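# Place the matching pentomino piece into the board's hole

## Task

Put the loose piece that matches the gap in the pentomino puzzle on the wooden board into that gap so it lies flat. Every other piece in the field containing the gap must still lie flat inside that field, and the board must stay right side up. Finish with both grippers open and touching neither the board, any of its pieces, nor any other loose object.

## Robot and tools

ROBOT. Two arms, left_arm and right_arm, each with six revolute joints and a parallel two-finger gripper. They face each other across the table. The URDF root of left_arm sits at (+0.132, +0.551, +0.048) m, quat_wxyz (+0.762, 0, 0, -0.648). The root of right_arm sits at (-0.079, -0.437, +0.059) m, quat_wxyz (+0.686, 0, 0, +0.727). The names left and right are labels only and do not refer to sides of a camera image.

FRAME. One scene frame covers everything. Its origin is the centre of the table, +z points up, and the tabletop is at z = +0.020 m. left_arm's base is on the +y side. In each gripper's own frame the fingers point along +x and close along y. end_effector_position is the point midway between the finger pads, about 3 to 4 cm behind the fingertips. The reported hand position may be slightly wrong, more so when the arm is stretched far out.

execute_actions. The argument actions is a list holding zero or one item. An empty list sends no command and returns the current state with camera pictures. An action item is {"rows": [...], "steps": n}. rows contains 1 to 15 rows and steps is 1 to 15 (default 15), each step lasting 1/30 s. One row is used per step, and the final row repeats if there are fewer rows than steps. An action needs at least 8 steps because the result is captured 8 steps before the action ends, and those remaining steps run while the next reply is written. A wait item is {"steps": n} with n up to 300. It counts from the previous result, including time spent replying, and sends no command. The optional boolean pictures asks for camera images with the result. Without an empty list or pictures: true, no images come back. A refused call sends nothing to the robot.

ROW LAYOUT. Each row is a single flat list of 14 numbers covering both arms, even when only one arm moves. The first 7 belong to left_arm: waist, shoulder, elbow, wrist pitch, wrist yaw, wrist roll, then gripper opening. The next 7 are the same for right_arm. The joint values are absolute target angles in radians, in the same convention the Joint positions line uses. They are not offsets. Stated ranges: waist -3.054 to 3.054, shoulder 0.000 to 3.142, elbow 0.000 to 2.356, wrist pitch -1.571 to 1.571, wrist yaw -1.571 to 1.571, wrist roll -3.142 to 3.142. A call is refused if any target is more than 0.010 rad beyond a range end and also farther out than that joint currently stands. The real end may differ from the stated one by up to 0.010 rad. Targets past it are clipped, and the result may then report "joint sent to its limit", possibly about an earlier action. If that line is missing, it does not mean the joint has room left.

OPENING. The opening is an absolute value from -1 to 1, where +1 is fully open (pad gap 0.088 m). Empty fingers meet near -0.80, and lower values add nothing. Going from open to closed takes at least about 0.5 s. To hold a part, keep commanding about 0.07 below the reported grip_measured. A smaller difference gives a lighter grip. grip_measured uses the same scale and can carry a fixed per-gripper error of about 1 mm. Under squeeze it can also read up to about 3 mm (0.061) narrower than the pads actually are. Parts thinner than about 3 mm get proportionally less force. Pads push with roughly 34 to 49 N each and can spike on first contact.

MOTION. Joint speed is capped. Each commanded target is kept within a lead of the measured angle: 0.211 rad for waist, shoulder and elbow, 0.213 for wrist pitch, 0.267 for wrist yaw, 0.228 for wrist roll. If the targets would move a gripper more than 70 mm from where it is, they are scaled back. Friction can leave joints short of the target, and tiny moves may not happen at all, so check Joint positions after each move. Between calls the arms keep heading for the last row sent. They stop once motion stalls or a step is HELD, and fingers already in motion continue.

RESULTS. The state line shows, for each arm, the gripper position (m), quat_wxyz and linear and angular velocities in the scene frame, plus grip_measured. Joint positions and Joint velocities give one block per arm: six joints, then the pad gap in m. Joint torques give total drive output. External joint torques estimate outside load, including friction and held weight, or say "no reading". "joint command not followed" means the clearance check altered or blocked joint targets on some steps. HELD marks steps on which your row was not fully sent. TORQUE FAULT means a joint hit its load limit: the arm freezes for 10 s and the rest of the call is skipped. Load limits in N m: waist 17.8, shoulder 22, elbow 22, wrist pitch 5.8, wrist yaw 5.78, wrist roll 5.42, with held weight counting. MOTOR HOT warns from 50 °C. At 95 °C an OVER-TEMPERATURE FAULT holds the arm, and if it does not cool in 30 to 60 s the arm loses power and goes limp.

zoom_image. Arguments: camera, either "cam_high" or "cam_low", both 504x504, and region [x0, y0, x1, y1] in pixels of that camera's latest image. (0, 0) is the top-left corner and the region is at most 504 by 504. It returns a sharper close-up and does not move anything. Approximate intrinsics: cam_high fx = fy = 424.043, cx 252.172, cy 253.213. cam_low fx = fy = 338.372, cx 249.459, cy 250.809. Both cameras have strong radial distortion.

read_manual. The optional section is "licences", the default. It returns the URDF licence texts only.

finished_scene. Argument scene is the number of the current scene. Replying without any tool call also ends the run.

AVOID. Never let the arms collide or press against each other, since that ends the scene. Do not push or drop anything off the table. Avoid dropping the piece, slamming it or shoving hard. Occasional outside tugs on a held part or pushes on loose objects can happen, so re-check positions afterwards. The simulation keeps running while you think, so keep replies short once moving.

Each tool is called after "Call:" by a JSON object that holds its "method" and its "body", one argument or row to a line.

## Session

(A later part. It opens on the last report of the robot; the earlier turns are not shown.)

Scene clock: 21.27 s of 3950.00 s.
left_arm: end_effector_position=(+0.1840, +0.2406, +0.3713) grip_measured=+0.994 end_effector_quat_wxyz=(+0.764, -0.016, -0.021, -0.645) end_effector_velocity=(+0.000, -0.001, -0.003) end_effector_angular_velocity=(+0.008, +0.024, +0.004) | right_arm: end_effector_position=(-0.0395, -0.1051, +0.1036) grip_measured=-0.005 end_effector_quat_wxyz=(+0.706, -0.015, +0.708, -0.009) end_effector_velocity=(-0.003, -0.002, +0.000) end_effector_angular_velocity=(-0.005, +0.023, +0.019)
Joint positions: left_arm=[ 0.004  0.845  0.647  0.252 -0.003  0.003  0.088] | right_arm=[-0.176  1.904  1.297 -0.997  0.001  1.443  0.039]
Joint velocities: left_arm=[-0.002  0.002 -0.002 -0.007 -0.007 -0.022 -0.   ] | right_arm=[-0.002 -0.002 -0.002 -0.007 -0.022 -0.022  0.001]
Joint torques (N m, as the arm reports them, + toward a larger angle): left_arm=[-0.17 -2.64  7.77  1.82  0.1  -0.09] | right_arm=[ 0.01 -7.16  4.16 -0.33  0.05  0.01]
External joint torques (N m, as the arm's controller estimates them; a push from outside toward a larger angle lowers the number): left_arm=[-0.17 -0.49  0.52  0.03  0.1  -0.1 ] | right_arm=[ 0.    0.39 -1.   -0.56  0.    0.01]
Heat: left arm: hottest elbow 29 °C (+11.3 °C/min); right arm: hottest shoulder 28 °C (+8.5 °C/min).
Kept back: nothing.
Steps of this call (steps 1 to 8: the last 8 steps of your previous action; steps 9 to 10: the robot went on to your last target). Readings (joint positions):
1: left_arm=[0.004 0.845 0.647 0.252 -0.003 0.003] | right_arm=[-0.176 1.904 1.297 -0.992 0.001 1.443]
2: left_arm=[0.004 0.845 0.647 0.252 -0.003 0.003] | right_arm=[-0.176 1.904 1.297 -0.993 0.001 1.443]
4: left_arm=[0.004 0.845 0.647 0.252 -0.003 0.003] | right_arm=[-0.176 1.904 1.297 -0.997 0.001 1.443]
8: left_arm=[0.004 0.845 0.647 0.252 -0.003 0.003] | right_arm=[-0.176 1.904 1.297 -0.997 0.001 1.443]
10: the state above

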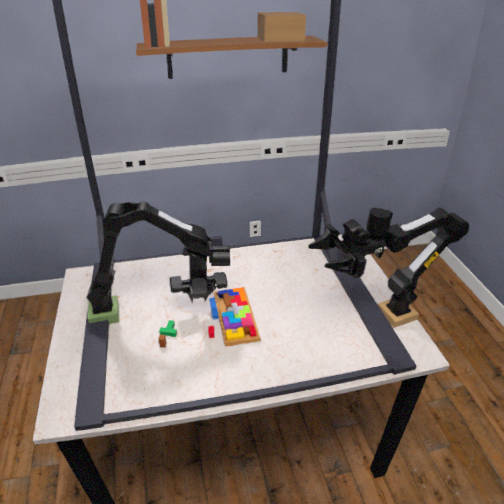

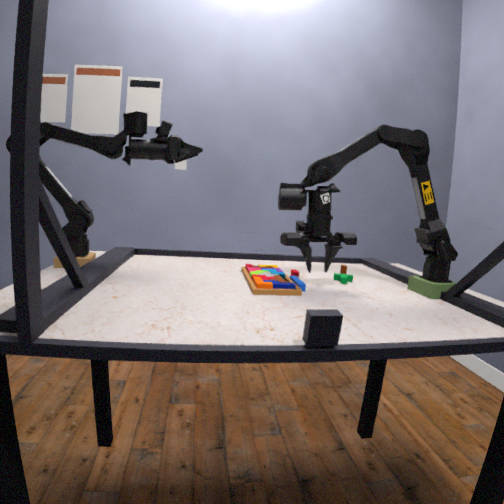

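Call:
{"method": "execute_actions", "body": {
  "actions": [
    {"rows":[[0.004,0.845,0.647,0.252,0,0,1,-0.107,2.06,1.53,-1.04,0,1.443,-1]],"steps":15}
  ]
}}

Call:
{"method": "execute_actions", "body": {
  "actions": [
    {"rows":[[0.004,0.845,0.647,0.252,0,0,1,-0.107,2.115,1.488,-0.95,0,1.443,-1]],"steps":15}
  ]
}}

Call:
{"method": "execute_actions", "body": {
  "actions": [
    {"steps":10}
  ],
  "pictures": true
}}

Call:
{"method": "zoom_image", "body": {
  "camera": "cam_high",
  "region": [180, 260, 260, 330]
}}

Call:
{"method": "zoom_image", "body": {
  "camera": "cam_low",
  "region": [240, 240, 330, 310]
}}

Scene clock: 22.50 s of 3950.00 s.
left_arm: end_effector_position=(+0.1840, +0.2406, +0.3713) grip_measured=+0.994 end_effector_quat_wxyz=(+0.764, -0.016, -0.021, -0.645) end_effector_velocity=(+0.000, +0.000, -0.002) end_effector_angular_velocity=(+0.006, +0.009, +0.004) | right_arm: end_effector_position=(-0.0614, -0.0564, +0.1068) grip_measured=-0.779 end_effector_quat_wxyz=(+0.707, -0.028, +0.707, +0.029) end_effector_velocity=(-0.027, +0.028, +0.015) end_effector_angular_velocity=(+0.037, +0.006, +0.078)
Joint positions: left_arm=[ 0.004  0.845  0.647  0.252 -0.003  0.003  0.088] | right_arm=[-0.105  2.041  1.506 -1.035 -0.     1.443  0.001]
Joint velocities: left_arm=[-0.002 -0.002 -0.002 -0.007 -0.007 -0.007 -0.   ] | right_arm=[ 0.071  0.051  0.139 -0.051 -0.007 -0.007 -0.175]
Joint torques (N m, as the arm reports them, + toward a larger angle): left_arm=[-0.11 -2.61  7.79  1.82  0.11 -0.09] | right_arm=[-0.82 -6.28  5.48 -0.33  0.05  0.04]
External joint torques (N m, as the arm's controller estimates them; a push from outside toward a larger angle lowers the number): left_arm=[-0.11 -0.46  0.56  0.04  0.11 -0.1 ] | right_arm=[ 0.08  2.28  0.13 -0.58 -0.09  0.04]
Heat: left arm: hottest elbow 29 °C (+10.7 °C/min); right arm: hottest shoulder 29 °C (+10.7 °C/min).
Steps of this call (steps 1 to 15: the robot went on to your last target; steps 16 to 30: nothing new was sent; steps 31 to 37: the first 7 steps of this action). Readings (joint positions):
31: left_arm=[0.004 0.845 0.647 0.252 -0.003 0.003] | right_arm=[-0.170 1.933 1.334 -1.034 0.004 1.443]
32: left_arm=[0.004 0.845 0.647 0.252 -0.003 0.003] | right_arm=[-0.157 1.967 1.388 -1.034 0.004 1.443]
34: left_arm=[0.004 0.845 0.647 0.252 -0.003 0.003] | right_arm=[-0.128 2.023 1.472 -1.018 0.001 1.443]
37: the state above

Scene clock: 23.00 s of 3950.00 s.
left_arm: end_effector_position=(+0.1840, +0.2406, +0.3713) grip_measured=+0.994 end_effector_quat_wxyz=(+0.764, -0.016, -0.021, -0.645) end_effector_velocity=(+0.002, +0.001, +0.000) end_effector_angular_velocity=(+0.001, +0.009, +0.019) | right_arm: end_effector_position=(-0.0611, -0.0463, +0.0820) grip_measured=-0.807 end_effector_quat_wxyz=(+0.707, -0.027, +0.707, +0.031) end_effector_velocity=(+0.002, +0.038, +0.002) end_effector_angular_velocity=(+0.174, -0.001, +0.005)
Joint positions: left_arm=[ 0.004  0.845  0.647  0.252 -0.003  0.003  0.088] | right_arm=[-0.104  2.104  1.499 -0.96  -0.     1.443  0.   ]
Joint velocities: left_arm=[-0.002 -0.002  0.002 -0.007 -0.022 -0.007  0.   ] | right_arm=[-0.002 -0.002  0.002  0.168 -0.007 -0.007  0.   ]
Joint torques (N m, as the arm reports them, + toward a larger angle): left_arm=[-0.14 -2.63  7.75  1.82  0.12 -0.11] | right_arm=[-0.18 -6.96  2.91  0.16  0.06  0.06]
External joint torques (N m, as the arm's controller estimates them; a push from outside toward a larger angle lowers the number): left_arm=[-0.16 -0.51  0.55  0.04  0.13 -0.12] | right_arm=[-0.19  4.24 -3.94 -0.38 -0.01  0.07]
Heat: left arm: hottest elbow 29 °C (+10.4 °C/min); right arm: hottest shoulder 29 °C (+10.4 °C/min).
Steps of this call (steps 1 to 8: the last 8 steps of your previous action; steps 9 to 15: the first 7 steps of this action). Readings (joint positions):
9: left_arm=[0.004 0.845 0.647 0.252 -0.003 0.003] | right_arm=[-0.104 2.057 1.514 -1.024 -0.000 1.443]
10: left_arm=[0.004 0.845 0.647 0.252 -0.003 0.003] | right_arm=[-0.104 2.065 1.513 -0.995 -0.000 1.443]
12: left_arm=[0.004 0.845 0.647 0.252 -0.003 0.003] | right_arm=[-0.104 2.087 1.510 -0.969 -0.000 1.443]
15: the state above

Scene clock: 23.33 s of 3950.00 s.
left_arm: end_effector_position=(+0.1840, +0.2406, +0.3713) grip_measured=+0.994 end_effector_quat_wxyz=(+0.764, -0.016, -0.021, -0.645) end_effector_velocity=(-0.001, +0.001, -0.003) end_effector_angular_velocity=(+0.008, -0.006, +0.000) | right_arm: end_effector_position=(-0.0609, -0.0444, +0.0814) grip_measured=-0.807 end_effector_quat_wxyz=(+0.707, -0.023, +0.706, +0.033) end_effector_velocity=(+0.002, -0.002, +0.000) end_effector_angular_velocity=(-0.008, -0.007, +0.005)
Joint positions: left_arm=[ 0.004  0.845  0.647  0.252 -0.003  0.003  0.088] | right_arm=[-0.105  2.105  1.499 -0.95  -0.     1.443  0.   ]
Joint velocities: left_arm=[-0.007 -0.007 -0.007 -0.007 -0.007  0.007 -0.   ] | right_arm=[-0.002 -0.002 -0.002 -0.007  0.007 -0.007  0.   ]
Joint torques (N m, as the arm reports them, + toward a larger angle): left_arm=[-0.11 -2.63  7.75  1.81  0.11 -0.1 ] | right_arm=[-0.12 -7.02  3.12 -0.06  0.03  0.01]
External joint torques (N m, as the arm's controller estimates them; a push from outside toward a larger angle lowers the number): left_arm=[-0.09 -0.5   0.56  0.03  0.11 -0.11] | right_arm=[-0.18  1.95 -2.1  -0.37 -0.02  0.01]
Heat: left arm: hottest elbow 29 °C (+10.3 °C/min); right arm: hottest shoulder 29 °C (+10.3 °C/min).
Kept back: nothing.
Steps of this call (steps 1 to 8: the last 8 steps of your previous action; steps 9 to 10: the robot went on to your last target). Readings (joint positions):
1: left_arm=[0.004 0.845 0.647 0.252 -0.003 0.003] | right_arm=[-0.105 2.104 1.499 -0.956 -0.000 1.443]
2: left_arm=[0.004 0.845 0.647 0.252 -0.003 0.003] | right_arm=[-0.105 2.104 1.499 -0.953 -0.000 1.443]
4: left_arm=[0.004 0.845 0.647 0.252 -0.003 0.003] | right_arm=[-0.105 2.105 1.499 -0.951 -0.000 1.443]
8: left_arm=[0.004 0.845 0.647 0.252 -0.003 0.003] | right_arm=[-0.105 2.105 1.499 -0.950 -0.000 1.443]
10: the state above

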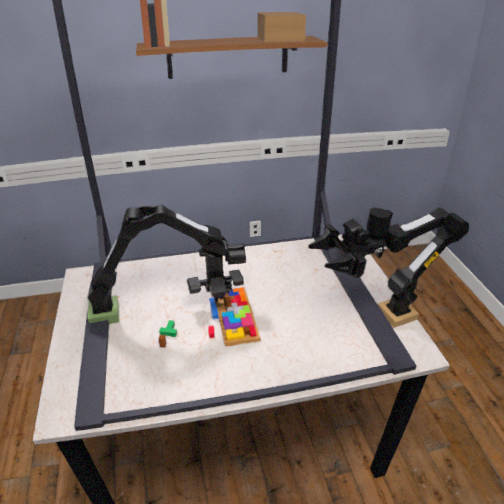

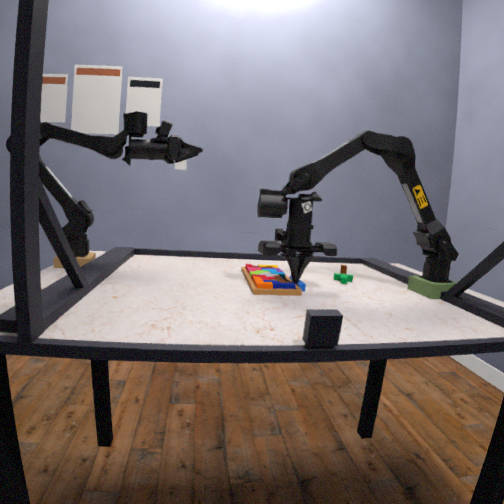

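Region (180, 260, 260, 330) of cam_high's 504x504 image, scaled by 6.300, with more detail than that image has; it fills the top 441 rows of this view, and the rest is white.

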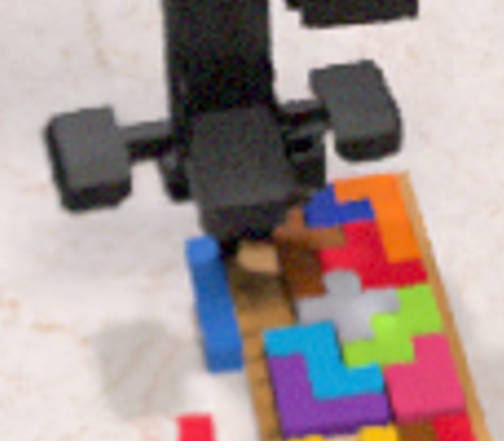

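Region (240, 240, 330, 310) of cam_low's 504x504 image, scaled by 5.600, with more detail than that image has.

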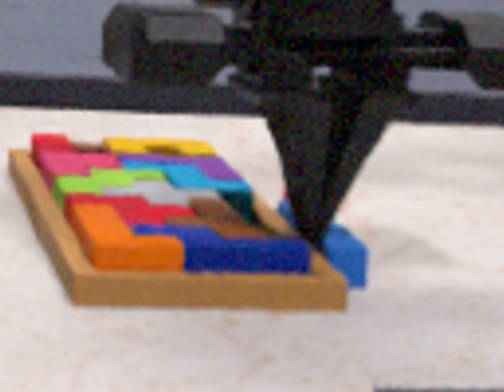

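Call:
{"method": "execute_actions", "body": {
  "actions": [
    {"rows":[[0.004,0.845,0.647,0.252,0,0,1,-0.105,2.105,1.47,-0.94,0,1.443,-1],[0.004,0.845,0.647,0.252,0,0,1,-0.105,2.1,1.45,-0.93,0,1.443,-1],[0.004,0.845,0.647,0.252,0,0,1,-0.105,2.095,1.435,-0.92,0,1.443,-1],[0.004,0.845,0.647,0.252,0,0,1,-0.105,2.09,1.42,-0.91,0,1.443,-1],[0.004,0.845,0.647,0.252,0,0,1,-0.105,2.08,1.4,-0.9,0,1.443,-1],[0.004,0.845,0.647,0.252,0,0,1,-0.105,2.07,1.385,-0.895,0,1.443,-1],[0.004,0.845,0.647,0.252,0,0,1,-0.105,2.06,1.37,-0.89,0,1.443,-1],[0.004,0.845,0.647,0.252,0,0,1,-0.105,2.05,1.35,-0.88,0,1.443,-1],[0.004,0.845,0.647,0.252,0,0,1,-0.105,2.035,1.33,-0.875,0,1.443,-1],[0.004,0.845,0.647,0.252,0,0,1,-0.105,2.02,1.31,-0.87,0,1.443,-1],[0.004,0.845,0.647,0.252,0,0,1,-0.105,2.005,1.285,-0.86,0,1.443,-1]],"steps":15}
  ]
}}

Call:
{"method": "execute_actions", "body": {
  "actions": [
    {"steps":12}
  ],
  "pictures": true
}}

Call:
{"method": "zoom_image", "body": {
  "camera": "cam_high",
  "region": [180, 260, 260, 330]
}}

Call:
{"method": "zoom_image", "body": {
  "camera": "cam_low",
  "region": [240, 240, 330, 310]
}}

Scene clock: 24.33 s of 3950.00 s.
left_arm: end_effector_position=(+0.1840, +0.2406, +0.3713) grip_measured=+0.994 end_effector_quat_wxyz=(+0.764, -0.016, -0.021, -0.645) end_effector_velocity=(+0.000, +0.000, -0.002) end_effector_angular_velocity=(+0.006, +0.009, +0.004) | right_arm: end_effector_position=(-0.0613, -0.0535, +0.0745) grip_measured=-0.807 end_effector_quat_wxyz=(+0.707, -0.021, +0.706, +0.036) end_effector_velocity=(-0.004, -0.088, +0.021) end_effector_angular_velocity=(-0.031, +0.008, +0.020)
Joint positions: left_arm=[ 0.004  0.845  0.647  0.252 -0.003  0.003  0.088] | right_arm=[-0.105  2.078  1.427 -0.898 -0.     1.443  0.   ]
Joint velocities: left_arm=[-0.002 -0.002 -0.002 -0.007 -0.007 -0.007 -0.   ] | right_arm=[-0.002 -0.315 -0.398  0.051 -0.007 -0.022  0.   ]
Joint torques (N m, as the arm reports them, + toward a larger angle): left_arm=[-0.09 -2.6   7.77  1.82  0.12 -0.09] | right_arm=[ 0.02 -7.41  1.54 -0.37  0.07 -0.01]
External joint torques (N m, as the arm's controller estimates them; a push from outside toward a larger angle lowers the number): left_arm=[-0.09 -0.41  0.47  0.01  0.12 -0.1 ] | right_arm=[ 0.06  1.88 -3.55 -0.59  0.01 -0.01]
Heat: left arm: hottest wrist pitch 30 °C (+12.3 °C/min); right arm: hottest shoulder 29 °C (+9.9 °C/min).
Steps of this call (steps 1 to 23: the robot went on to your last target; steps 24 to 30: the first 7 steps of this action). Readings (joint positions):
24: left_arm=[0.004 0.845 0.647 0.252 -0.003 0.003] | right_arm=[-0.105 2.105 1.496 -0.948 -0.000 1.443]
25: left_arm=[0.004 0.845 0.647 0.252 -0.003 0.003] | right_arm=[-0.105 2.105 1.488 -0.941 -0.000 1.443]
27: left_arm=[0.004 0.845 0.647 0.252 -0.003 0.003] | right_arm=[-0.105 2.098 1.470 -0.923 -0.000 1.443]
30: the state above

Scene clock: 24.73 s of 3950.00 s.
left_arm: end_effector_position=(+0.1840, +0.2406, +0.3713) grip_measured=+0.994 end_effector_quat_wxyz=(+0.764, -0.016, -0.021, -0.645) end_effector_velocity=(+0.004, +0.001, -0.005) end_effector_angular_velocity=(+0.023, -0.002, +0.025) | right_arm: end_effector_position=(-0.0627, -0.0821, +0.0661) grip_measured=-0.807 end_effector_quat_wxyz=(+0.706, -0.033, +0.707, +0.024) end_effector_velocity=(-0.003, -0.009, -0.006) end_effector_angular_velocity=(-0.021, +0.023, +0.005)
Joint positions: left_arm=[ 0.004  0.845  0.647  0.252 -0.003  0.003  0.088] | right_arm=[-0.105  2.019  1.298 -0.863 -0.     1.443  0.   ]
Joint velocities: left_arm=[ 0.002 -0.002 -0.002 -0.022 -0.022  0.007 -0.   ] | right_arm=[-0.002 -0.002 -0.032  0.007 -0.022 -0.007  0.   ]
Joint torques (N m, as the arm reports them, + toward a larger angle): left_arm=[-0.14 -2.64  7.78  1.82  0.12 -0.1 ] | right_arm=[-0.14 -8.78  2.58  0.07  0.03  0.07]
External joint torques (N m, as the arm's controller estimates them; a push from outside toward a larger angle lowers the number): left_arm=[-0.16 -0.48  0.55  0.03  0.12 -0.11] | right_arm=[-0.11 -0.63 -2.38 -0.19 -0.03  0.07]
Heat: left arm: hottest wrist pitch 30 °C (+12.1 °C/min); right arm: hottest shoulder 29 °C (+9.7 °C/min).
Kept back: nothing.
Steps of this call (steps 1 to 8: the last 8 steps of your previous action; steps 9 to 12: the robot went on to your last target). Readings (joint positions):
1: left_arm=[0.004 0.845 0.647 0.252 -0.003 0.003] | right_arm=[-0.105 2.068 1.410 -0.896 -0.000 1.443]
2: left_arm=[0.004 0.845 0.647 0.252 -0.003 0.003] | right_arm=[-0.105 2.060 1.390 -0.891 -0.000 1.443]
4: left_arm=[0.004 0.845 0.647 0.252 -0.003 0.003] | right_arm=[-0.105 2.045 1.345 -0.878 -0.000 1.443]
8: left_arm=[0.004 0.845 0.647 0.252 -0.003 0.003] | right_arm=[-0.105 2.024 1.305 -0.866 -0.000 1.443]
12: the state above

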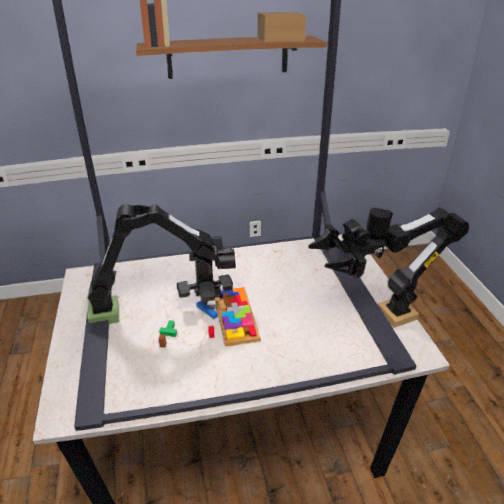

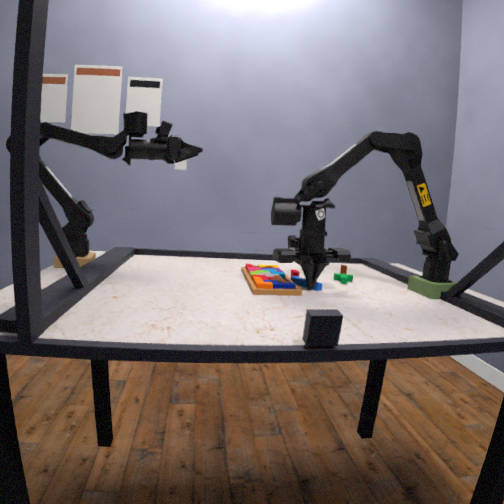

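Region (180, 260, 260, 330) of cam_high's 504x504 image, scaled by 6.300, with more detail than that image has; it fills the top 441 rows of this view, and the rest is white.

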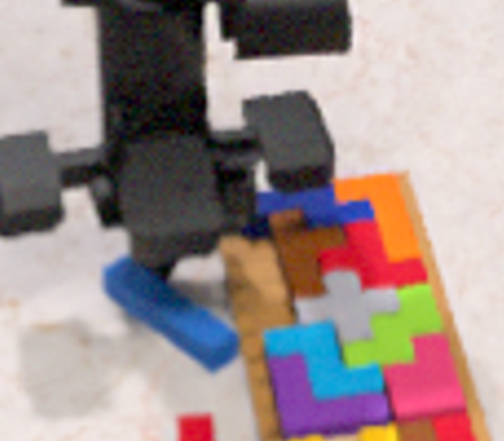

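Region (240, 240, 330, 310) of cam_low's 504x504 image, scaled by 5.600, with more detail than that image has.

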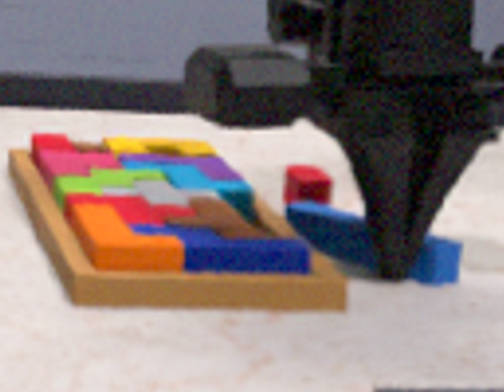

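Call:
{"method": "execute_actions", "body": {
  "actions": [
    {"rows":[[0.004,0.845,0.647,0.252,0,0,1,-0.105,2.0,1.32,-0.92,0,1.443,-1],[0.004,0.845,0.647,0.252,0,0,1,-0.105,1.97,1.35,-0.97,0,1.3,-0.8],[0.004,0.845,0.647,0.252,0,0,1,-0.105,1.95,1.373,-1.0,0,1.1,-0.5],[0.004,0.845,0.647,0.252,0,0,1,-0.175,1.96,1.373,-0.98,0,0.87,0.0]],"steps":15}
  ]
}}

Call:
{"method": "execute_actions", "body": {
  "actions": [
    {"rows":[[0.004,0.845,0.647,0.252,0,0,1,-0.175,1.965,1.37,-0.975,0,0.87,0.0],[0.004,0.845,0.647,0.252,0,0,1,-0.175,1.965,1.37,-0.975,0,0.87,0.0],[0.004,0.845,0.647,0.252,0,0,1,-0.175,1.965,1.37,-0.975,0,0.87,0.0],[0.004,0.845,0.647,0.252,0,0,1,-0.175,1.965,1.37,-0.975,0,0.87,0.0],[0.004,0.845,0.647,0.252,0,0,1,-0.175,2.0,1.325,-0.895,0,0.87,0.0]],"steps":15}
  ]
}}

Call:
{"method": "execute_actions", "body": {
  "actions": [
    {"steps":10}
  ],
  "pictures": true
}}

Call:
{"method": "zoom_image", "body": {
  "camera": "cam_high",
  "region": [170, 260, 250, 330]
}}

Call:
{"method": "zoom_image", "body": {
  "camera": "cam_low",
  "region": [250, 240, 340, 310]
}}

Scene clock: 26.23 s of 3950.00 s.
left_arm: end_effector_position=(+0.1840, +0.2406, +0.3713) grip_measured=+0.994 end_effector_quat_wxyz=(+0.764, -0.016, -0.021, -0.645) end_effector_velocity=(+0.000, +0.001, +0.001) end_effector_angular_velocity=(-0.006, -0.008, +0.005) | right_arm: end_effector_position=(-0.0449, -0.0840, +0.0933) grip_measured=-0.278 end_effector_quat_wxyz=(+0.690, -0.151, +0.694, +0.140) end_effector_velocity=(+0.160, +0.050, +0.125) end_effector_angular_velocity=(+0.323, -0.049, +1.661)
Joint positions: left_arm=[ 0.004  0.845  0.647  0.252 -0.003  0.003  0.088] | right_arm=[-0.155  1.976  1.355 -0.965 -0.001  1.06   0.025]
Joint velocities: left_arm=[-0.002 -0.002 -0.002  0.007 -0.007  0.007  0.   ] | right_arm=[-0.413 -0.198  0.252 -0.125  0.051 -2.073  0.175]
Joint torques (N m, as the arm reports them, + toward a larger angle): left_arm=[-0.11 -2.64  7.74  1.82  0.12 -0.11] | right_arm=[ 0.6  -7.84  4.13 -0.53 -0.01 -0.18]
External joint torques (N m, as the arm's controller estimates them; a push from outside toward a larger angle lowers the number): left_arm=[-0.11 -0.46  0.48  0.02  0.12 -0.12] | right_arm=[-0.33 -0.76 -0.17 -0.61  0.04 -0.18]
Heat: left arm: hottest wrist pitch 30 °C (+11.4 °C/min); right arm: hottest shoulder 29 °C (+9.1 °C/min).
Steps of this call (steps 1 to 30: the robot went on to your last target; steps 31 to 38: nothing new was sent; steps 39 to 45: the first 7 steps of this action). Readings (joint positions):
39: left_arm=[0.004 0.845 0.647 0.252 -0.003 0.003] | right_arm=[-0.105 2.019 1.298 -0.871 -0.000 1.443]
40: left_arm=[0.004 0.845 0.647 0.252 -0.003 0.003] | right_arm=[-0.105 2.015 1.306 -0.902 -0.000 1.407]
42: left_arm=[0.004 0.845 0.647 0.252 -0.003 0.003] | right_arm=[-0.110 2.001 1.323 -0.955 -0.004 1.269]
45: the state above

Scene clock: 26.73 s of 3950.00 s.
left_arm: end_effector_position=(+0.1840, +0.2406, +0.3713) grip_measured=+0.994 end_effector_quat_wxyz=(+0.764, -0.016, -0.021, -0.645) end_effector_velocity=(+0.000, -0.001, -0.003) end_effector_angular_velocity=(+0.011, +0.010, +0.004) | right_arm: end_effector_position=(-0.0360, -0.0760, +0.0933) grip_measured=-0.004 end_effector_quat_wxyz=(+0.682, -0.191, +0.674, +0.209) end_effector_velocity=(+0.004, +0.013, -0.083) end_effector_angular_velocity=(+0.001, -0.008, +0.019)
Joint positions: left_arm=[ 0.004  0.845  0.647  0.252 -0.003  0.003  0.088] | right_arm=[-0.177  1.974  1.351 -0.92   0.001  0.878  0.039]
Joint velocities: left_arm=[-0.002  0.002 -0.002 -0.007 -0.007 -0.007 -0.   ] | right_arm=[-0.002  0.164 -0.12   0.286  0.007 -0.022  0.   ]
Joint torques (N m, as the arm reports them, + toward a larger angle): left_arm=[-0.13 -2.62  7.78  1.82  0.13 -0.09] | right_arm=[ 0.   -5.9   2.55 -0.03  0.01 -0.23]
External joint torques (N m, as the arm's controller estimates them; a push from outside toward a larger angle lowers the number): left_arm=[-0.14 -0.52  0.6   0.05  0.13 -0.1 ] | right_arm=[ 0.02  1.95 -2.   -0.18 -0.04 -0.23]
Heat: left arm: hottest wrist pitch 30 °C (+11.2 °C/min); right arm: hottest shoulder 29 °C (+9.0 °C/min).
Steps of this call (steps 1 to 8: the last 8 steps of your previous action; steps 9 to 15: the first 7 steps of this action). Readings (joint positions):
9: left_arm=[0.004 0.845 0.647 0.252 -0.003 0.003] | right_arm=[-0.177 1.966 1.365 -0.978 0.001 0.883]
10: left_arm=[0.004 0.845 0.647 0.252 -0.003 0.003] | right_arm=[-0.177 1.966 1.365 -0.978 0.001 0.881]
12: left_arm=[0.004 0.845 0.647 0.252 -0.003 0.003] | right_arm=[-0.177 1.966 1.365 -0.978 0.001 0.879]
15: the state above

Scene clock: 27.07 s of 3950.00 s.
left_arm: end_effector_position=(+0.1840, +0.2406, +0.3713) grip_measured=+0.994 end_effector_quat_wxyz=(+0.764, -0.016, -0.021, -0.645) end_effector_velocity=(-0.001, +0.001, -0.006) end_effector_angular_velocity=(+0.020, +0.011, -0.000) | right_arm: end_effector_position=(-0.0362, -0.0777, +0.0836) grip_measured=-0.003 end_effector_quat_wxyz=(+0.681, -0.195, +0.676, +0.205) end_effector_velocity=(-0.001, -0.004, -0.001) end_effector_angular_velocity=(-0.011, +0.009, +0.005)
Joint positions: left_arm=[ 0.004  0.845  0.647  0.252 -0.003  0.003  0.088] | right_arm=[-0.177  1.991  1.335 -0.898  0.001  0.877  0.039]
Joint velocities: left_arm=[-0.007 -0.007 -0.007 -0.022 -0.007 -0.007 -0.   ] | right_arm=[-0.002 -0.002 -0.007 -0.007 -0.007 -0.007 -0.   ]
Joint torques (N m, as the arm reports them, + toward a larger angle): left_arm=[-0.13 -2.62  7.78  1.82  0.12 -0.1 ] | right_arm=[ 0.26 -6.49  3.32  0.1  -0.01 -0.3 ]
External joint torques (N m, as the arm's controller estimates them; a push from outside toward a larger angle lowers the number): left_arm=[-0.1  -0.47  0.6   0.05  0.11 -0.11] | right_arm=[ 0.27  1.62 -1.77 -0.23 -0.05 -0.3 ]
Heat: left arm: hottest wrist pitch 30 °C (+11.1 °C/min); right arm: hottest shoulder 29 °C (+8.9 °C/min).
Kept back: nothing.
Steps of this call (steps 1 to 8: the last 8 steps of your previous action; steps 9 to 10: the robot went on to your last target). Readings (joint positions):
1: left_arm=[0.004 0.845 0.647 0.252 -0.003 0.003] | right_arm=[-0.177 1.979 1.347 -0.914 0.001 0.877]
2: left_arm=[0.004 0.845 0.647 0.252 -0.003 0.003] | right_arm=[-0.177 1.984 1.343 -0.910 0.001 0.877]
4: left_arm=[0.004 0.845 0.647 0.252 -0.003 0.003] | right_arm=[-0.177 1.990 1.337 -0.905 0.001 0.877]
8: left_arm=[0.004 0.845 0.647 0.252 -0.003 0.003] | right_arm=[-0.177 1.991 1.335 -0.899 0.001 0.877]
10: the state above

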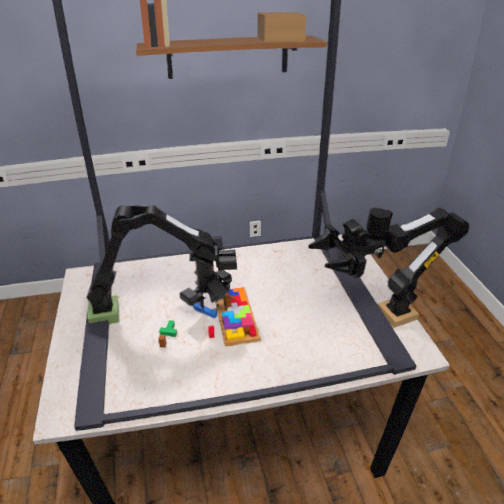

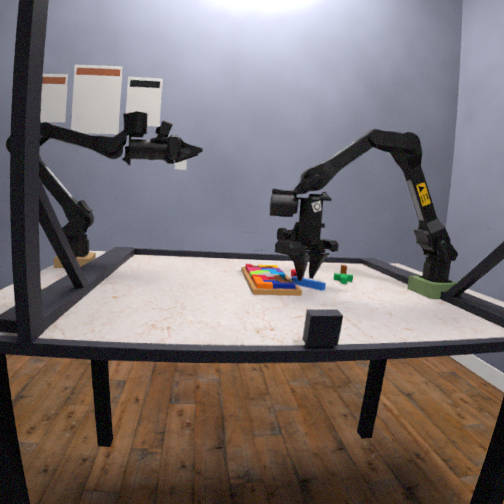

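Region (170, 260, 250, 330) of cam_high's 504x504 image, scaled by 6.300, with more detail than that image has; it fills the top 441 rows of this view, and the rest is white.

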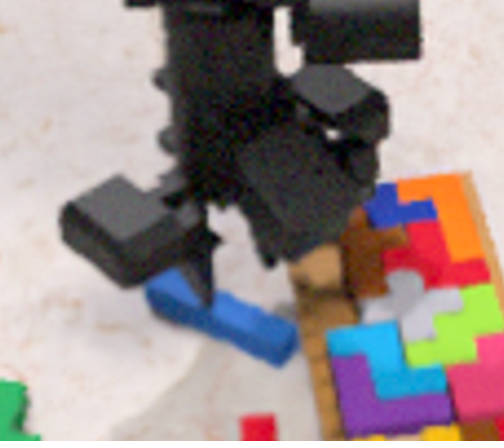

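Region (250, 240, 340, 310) of cam_low's 504x504 image, scaled by 5.600, with more detail than that image has.

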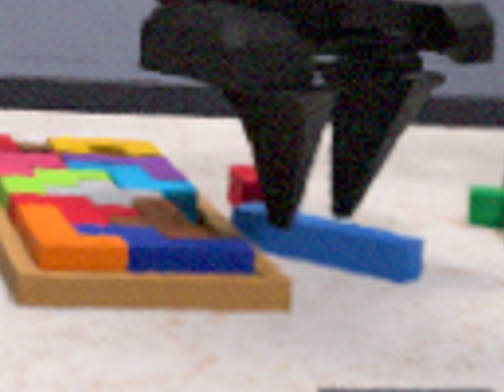

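Call:
{"method": "execute_actions", "body": {
  "actions": [
    {"rows":[[0.004,0.845,0.647,0.252,0,0,1,-0.232,1.955,1.31,-0.925,0,0.85,0.1]],"steps":15}
  ]
}}

Call:
{"method": "execute_actions", "body": {
  "actions": [
    {"steps":10}
  ],
  "pictures": true
}}

Call:
{"method": "zoom_image", "body": {
  "camera": "cam_high",
  "region": [170, 260, 250, 330]
}}

Call:
{"method": "zoom_image", "body": {
  "camera": "cam_low",
  "region": [250, 240, 340, 310]
}}

Scene clock: 29.80 s of 3950.00 s.
left_arm: end_effector_position=(+0.1840, +0.2406, +0.3713) grip_measured=+0.994 end_effector_quat_wxyz=(+0.764, -0.016, -0.021, -0.645) end_effector_velocity=(+0.000, +0.001, +0.001) end_effector_angular_velocity=(-0.006, -0.008, +0.005) | right_arm: end_effector_position=(-0.0176, -0.0881, +0.0869) grip_measured=+0.090 end_effector_quat_wxyz=(+0.682, -0.188, +0.682, +0.187) end_effector_velocity=(+0.015, -0.006, +0.016) end_effector_angular_velocity=(+0.011, -0.009, -0.020)
Joint positions: left_arm=[ 0.004  0.845  0.647  0.252 -0.003  0.003  0.088] | right_arm=[-0.233  1.972  1.321 -0.92   0.     0.859  0.043]
Joint velocities: left_arm=[-0.002 -0.002 -0.002  0.007 -0.007  0.007 -0.001] | right_arm=[-0.042 -0.046  0.002 -0.037  0.007 -0.022  0.004]
Joint torques (N m, as the arm reports them, + toward a larger angle): left_arm=[-0.13 -2.61  7.78  1.82  0.12 -0.11] | right_arm=[ 0.24 -8.74  2.75 -0.24  0.09 -0.24]
External joint torques (N m, as the arm's controller estimates them; a push from outside toward a larger angle lowers the number): left_arm=[-0.12 -0.43  0.52  0.02  0.11 -0.12] | right_arm=[-0.36 -0.81 -2.33 -0.54  0.11 -0.23]
Heat: left arm: hottest elbow 30 °C (+10.1 °C/min); right arm: hottest shoulder 30 °C (+10.1 °C/min).
Steps of this call (steps 1 to 30: the robot went on to your last target; steps 31 to 75: nothing new was sent; steps 76 to 82: the first 7 steps of this action). Readings (joint positions):
76: left_arm=[0.004 0.845 0.647 0.252 -0.003 0.003] | right_arm=[-0.181 1.989 1.332 -0.898 -0.002 0.871]
77: left_arm=[0.004 0.845 0.647 0.252 -0.003 0.003] | right_arm=[-0.191 1.986 1.329 -0.907 -0.002 0.866]
79: left_arm=[0.004 0.845 0.647 0.252 -0.003 0.003] | right_arm=[-0.215 1.978 1.323 -0.918 -0.001 0.862]
82: the state above

Scene clock: 30.13 s of 3950.00 s.
left_arm: end_effector_position=(+0.1840, +0.2406, +0.3713) grip_measured=+0.994 end_effector_quat_wxyz=(+0.764, -0.016, -0.021, -0.645) end_effector_velocity=(-0.002, +0.001, +0.005) end_effector_angular_velocity=(-0.018, +0.004, -0.010) | right_arm: end_effector_position=(-0.0176, -0.0886, +0.0876) grip_measured=+0.097 end_effector_quat_wxyz=(+0.682, -0.188, +0.682, +0.188) end_effector_velocity=(-0.001, -0.004, -0.001) end_effector_angular_velocity=(-0.011, +0.009, +0.005)
Joint positions: left_arm=[ 0.004  0.845  0.647  0.252 -0.003  0.003  0.088] | right_arm=[-0.233  1.97   1.321 -0.923  0.     0.857  0.044]
Joint velocities: left_arm=[-0.002 -0.007  0.002  0.007  0.007 -0.007 -0.   ] | right_arm=[-0.002 -0.002 -0.007 -0.007 -0.007 -0.007  0.   ]
Joint torques (N m, as the arm reports them, + toward a larger angle): left_arm=[-0.1  -2.6   7.8   1.82  0.11 -0.1 ] | right_arm=[ 0.08 -8.82  2.88 -0.23  0.05 -0.3 ]
External joint torques (N m, as the arm's controller estimates them; a push from outside toward a larger angle lowers the number): left_arm=[-0.1  -0.37  0.48  0.01  0.11 -0.11] | right_arm=[ 0.07 -0.89 -2.23 -0.54  0.02 -0.3 ]
Heat: left arm: hottest elbow 30 °C (+10.0 °C/min); right arm: hottest shoulder 30 °C (+10.0 °C/min).
Kept back: nothing.
Steps of this call (steps 1 to 8: the last 8 steps of your previous action; steps 9 to 10: the robot went on to your last target). Readings (joint positions):
1: left_arm=[0.004 0.845 0.647 0.252 -0.003 0.003] | right_arm=[-0.233 1.971 1.321 -0.921 0.000 0.858]
2: left_arm=[0.004 0.845 0.647 0.252 -0.003 0.003] | right_arm=[-0.233 1.970 1.321 -0.921 0.000 0.858]
4: left_arm=[0.004 0.845 0.647 0.252 -0.003 0.003] | right_arm=[-0.233 1.970 1.321 -0.922 0.000 0.857]
8: left_arm=[0.004 0.845 0.647 0.252 -0.003 0.003] | right_arm=[-0.233 1.970 1.321 -0.923 0.000 0.857]
10: the state above

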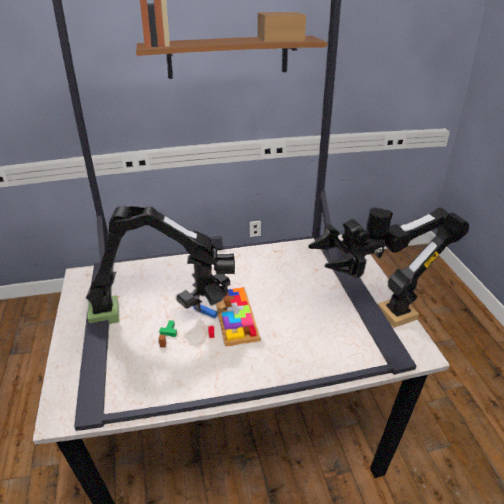

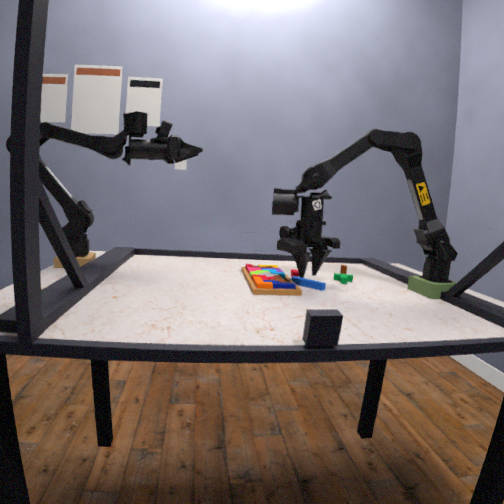

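Region (170, 260, 250, 330) of cam_high's 504x504 image, scaled by 6.300, with more detail than that image has; it fills the top 441 rows of this view, and the rest is white.

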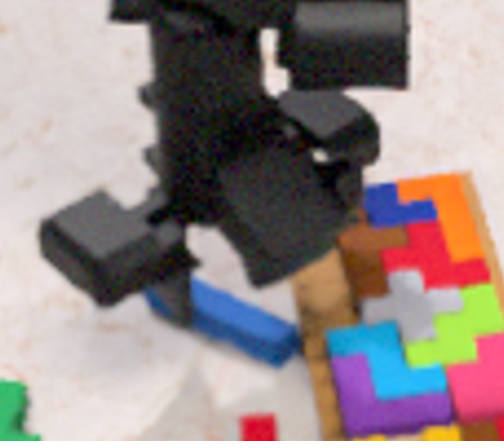

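Region (250, 240, 340, 310) of cam_low's 504x504 image, scaled by 5.600, with more detail than that image has.

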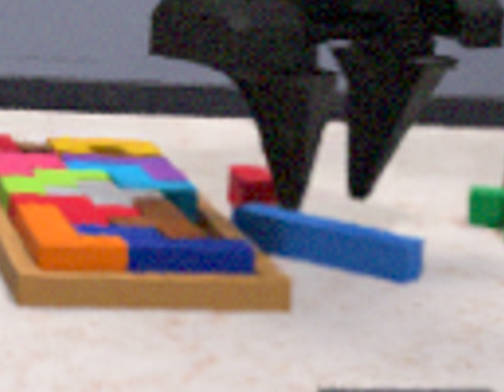

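Call:
{"method": "execute_actions", "body": {
  "actions": [
    {"rows":[[0.004,0.845,0.647,0.252,0,0,1,-0.232,2.008,1.262,-0.83,0,0.85,0.1]],"steps":15}
  ]
}}

Call:
{"method": "execute_actions", "body": {
  "actions": [
    {"steps":10}
  ],
  "pictures": true
}}

Call:
{"method": "zoom_image", "body": {
  "camera": "cam_high",
  "region": [170, 260, 250, 330]
}}

Call:
{"method": "zoom_image", "body": {
  "camera": "cam_low",
  "region": [250, 240, 340, 310]
}}

Scene clock: 33.20 s of 3950.00 s.
left_arm: end_effector_position=(+0.1840, +0.2406, +0.3713) grip_measured=+0.994 end_effector_quat_wxyz=(+0.764, -0.016, -0.021, -0.645) end_effector_velocity=(+0.000, +0.002, -0.001) end_effector_angular_velocity=(+0.001, +0.008, +0.004) | right_arm: end_effector_position=(-0.0177, -0.0891, +0.0668) grip_measured=+0.097 end_effector_quat_wxyz=(+0.682, -0.187, +0.681, +0.189) end_effector_velocity=(-0.003, -0.014, -0.039) end_effector_angular_velocity=(-0.059, +0.018, +0.020)
Joint positions: left_arm=[ 0.004  0.845  0.647  0.252 -0.003  0.003  0.088] | right_arm=[-0.233  1.999  1.272 -0.841  0.     0.857  0.044]
Joint velocities: left_arm=[-0.002 -0.007 -0.002 -0.007 -0.007 -0.007 -0.   ] | right_arm=[-0.002  0.066 -0.076  0.081 -0.007 -0.022 -0.   ]
Joint torques (N m, as the arm reports them, + toward a larger angle): left_arm=[-0.13 -2.64  7.79  1.82  0.12 -0.11] | right_arm=[ 0.06 -6.73  3.34  0.21  0.07 -0.28]
External joint torques (N m, as the arm's controller estimates them; a push from outside toward a larger angle lowers the number): left_arm=[-0.14 -0.43  0.51  0.01  0.13 -0.12] | right_arm=[ 0.01  2.05 -2.19 -0.22  0.03 -0.28]
Heat: left arm: hottest wrist pitch 31 °C (+10.8 °C/min); right arm: hottest shoulder 30 °C (+9.0 °C/min).
Steps of this call (steps 1 to 15: the robot went on to your last target; steps 16 to 85: nothing new was sent; steps 86 to 92: the first 7 steps of this action). Readings (joint positions):
86: left_arm=[0.004 0.845 0.647 0.252 -0.003 0.003] | right_arm=[-0.233 1.972 1.310 -0.901 0.000 0.857]
87: left_arm=[0.004 0.845 0.647 0.252 -0.003 0.003] | right_arm=[-0.233 1.973 1.300 -0.876 0.000 0.857]
89: left_arm=[0.004 0.845 0.647 0.252 -0.003 0.003] | right_arm=[-0.233 1.985 1.286 -0.853 0.000 0.857]
92: the state above

Scene clock: 33.53 s of 3950.00 s.
left_arm: end_effector_position=(+0.1840, +0.2406, +0.3713) grip_measured=+0.994 end_effector_quat_wxyz=(+0.764, -0.016, -0.021, -0.645) end_effector_velocity=(+0.000, +0.001, +0.001) end_effector_angular_velocity=(-0.009, +0.006, +0.004) | right_arm: end_effector_position=(-0.0175, -0.0881, +0.0660) grip_measured=+0.097 end_effector_quat_wxyz=(+0.683, -0.186, +0.680, +0.191) end_effector_velocity=(-0.003, -0.001, +0.002) end_effector_angular_velocity=(+0.001, +0.022, +0.020)
Joint positions: left_arm=[ 0.004  0.845  0.647  0.252 -0.003  0.003  0.088] | right_arm=[-0.233  2.     1.271 -0.833  0.     0.857  0.044]
Joint velocities: left_arm=[-0.002 -0.002 -0.002  0.007 -0.007 -0.007 -0.   ] | right_arm=[-0.002 -0.007 -0.002 -0.007 -0.022 -0.022 -0.   ]
Joint torques (N m, as the arm reports them, + toward a larger angle): left_arm=[-0.1  -2.59  7.8   1.81  0.11 -0.1 ] | right_arm=[-0.01 -6.63  2.95  0.08  0.02 -0.26]
External joint torques (N m, as the arm's controller estimates them; a push from outside toward a larger angle lowers the number): left_arm=[-0.1  -0.42  0.54  0.02  0.11 -0.11] | right_arm=[-0.02  1.41 -2.   -0.23 -0.01 -0.26]
Heat: left arm: hottest wrist pitch 31 °C (+10.7 °C/min); right arm: hottest shoulder 30 °C (+8.9 °C/min).
Kept back: nothing.
Steps of this call (steps 1 to 8: the last 8 steps of your previous action; steps 9 to 10: the robot went on to your last target). Readings (joint positions):
1: left_arm=[0.004 0.845 0.647 0.252 -0.003 0.003] | right_arm=[-0.233 2.000 1.271 -0.838 0.000 0.857]
2: left_arm=[0.004 0.845 0.647 0.252 -0.003 0.003] | right_arm=[-0.233 2.000 1.271 -0.836 0.000 0.857]
4: left_arm=[0.004 0.845 0.647 0.252 -0.003 0.003] | right_arm=[-0.233 2.000 1.271 -0.833 0.000 0.857]
8: left_arm=[0.004 0.845 0.647 0.252 -0.003 0.003] | right_arm=[-0.233 2.000 1.271 -0.833 0.000 0.857]
10: the state above

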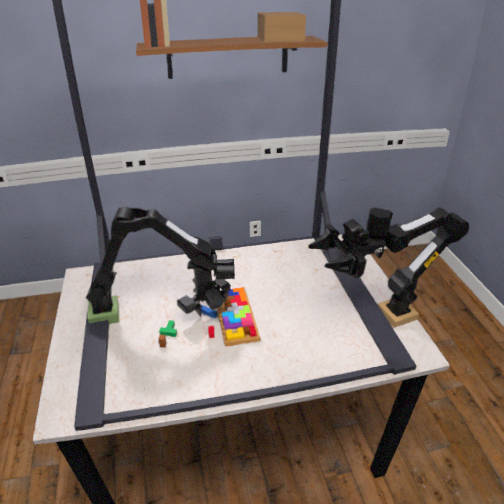

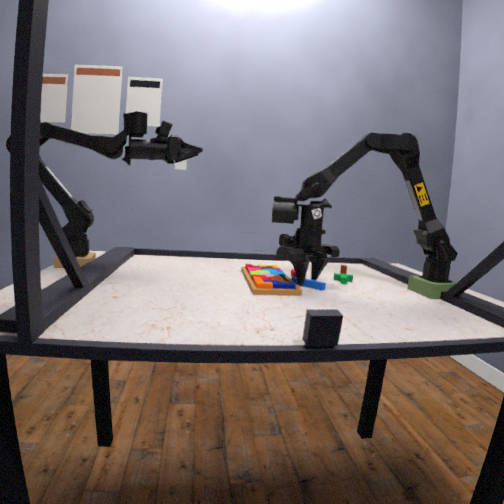

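Region (170, 260, 250, 330) of cam_high's 504x504 image, scaled by 6.300, with more detail than that image has; it fills the top 441 rows of this view, and the rest is white.

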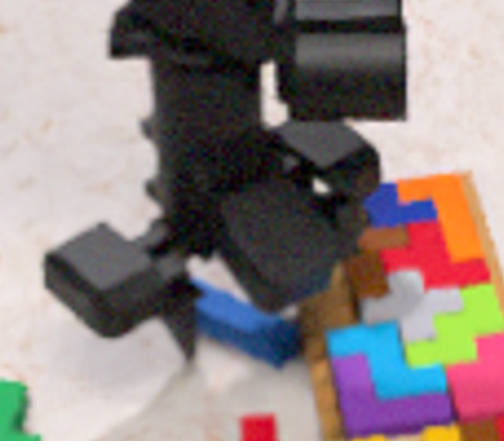

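Region (250, 240, 340, 310) of cam_low's 504x504 image, scaled by 5.600, with more detail than that image has.

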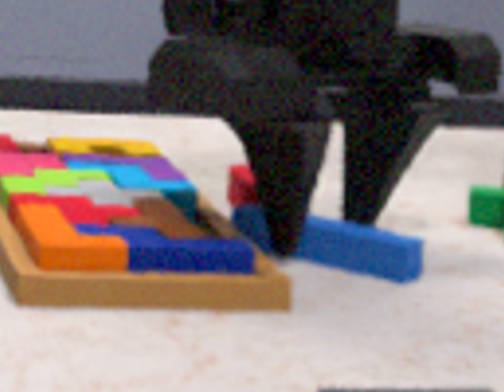

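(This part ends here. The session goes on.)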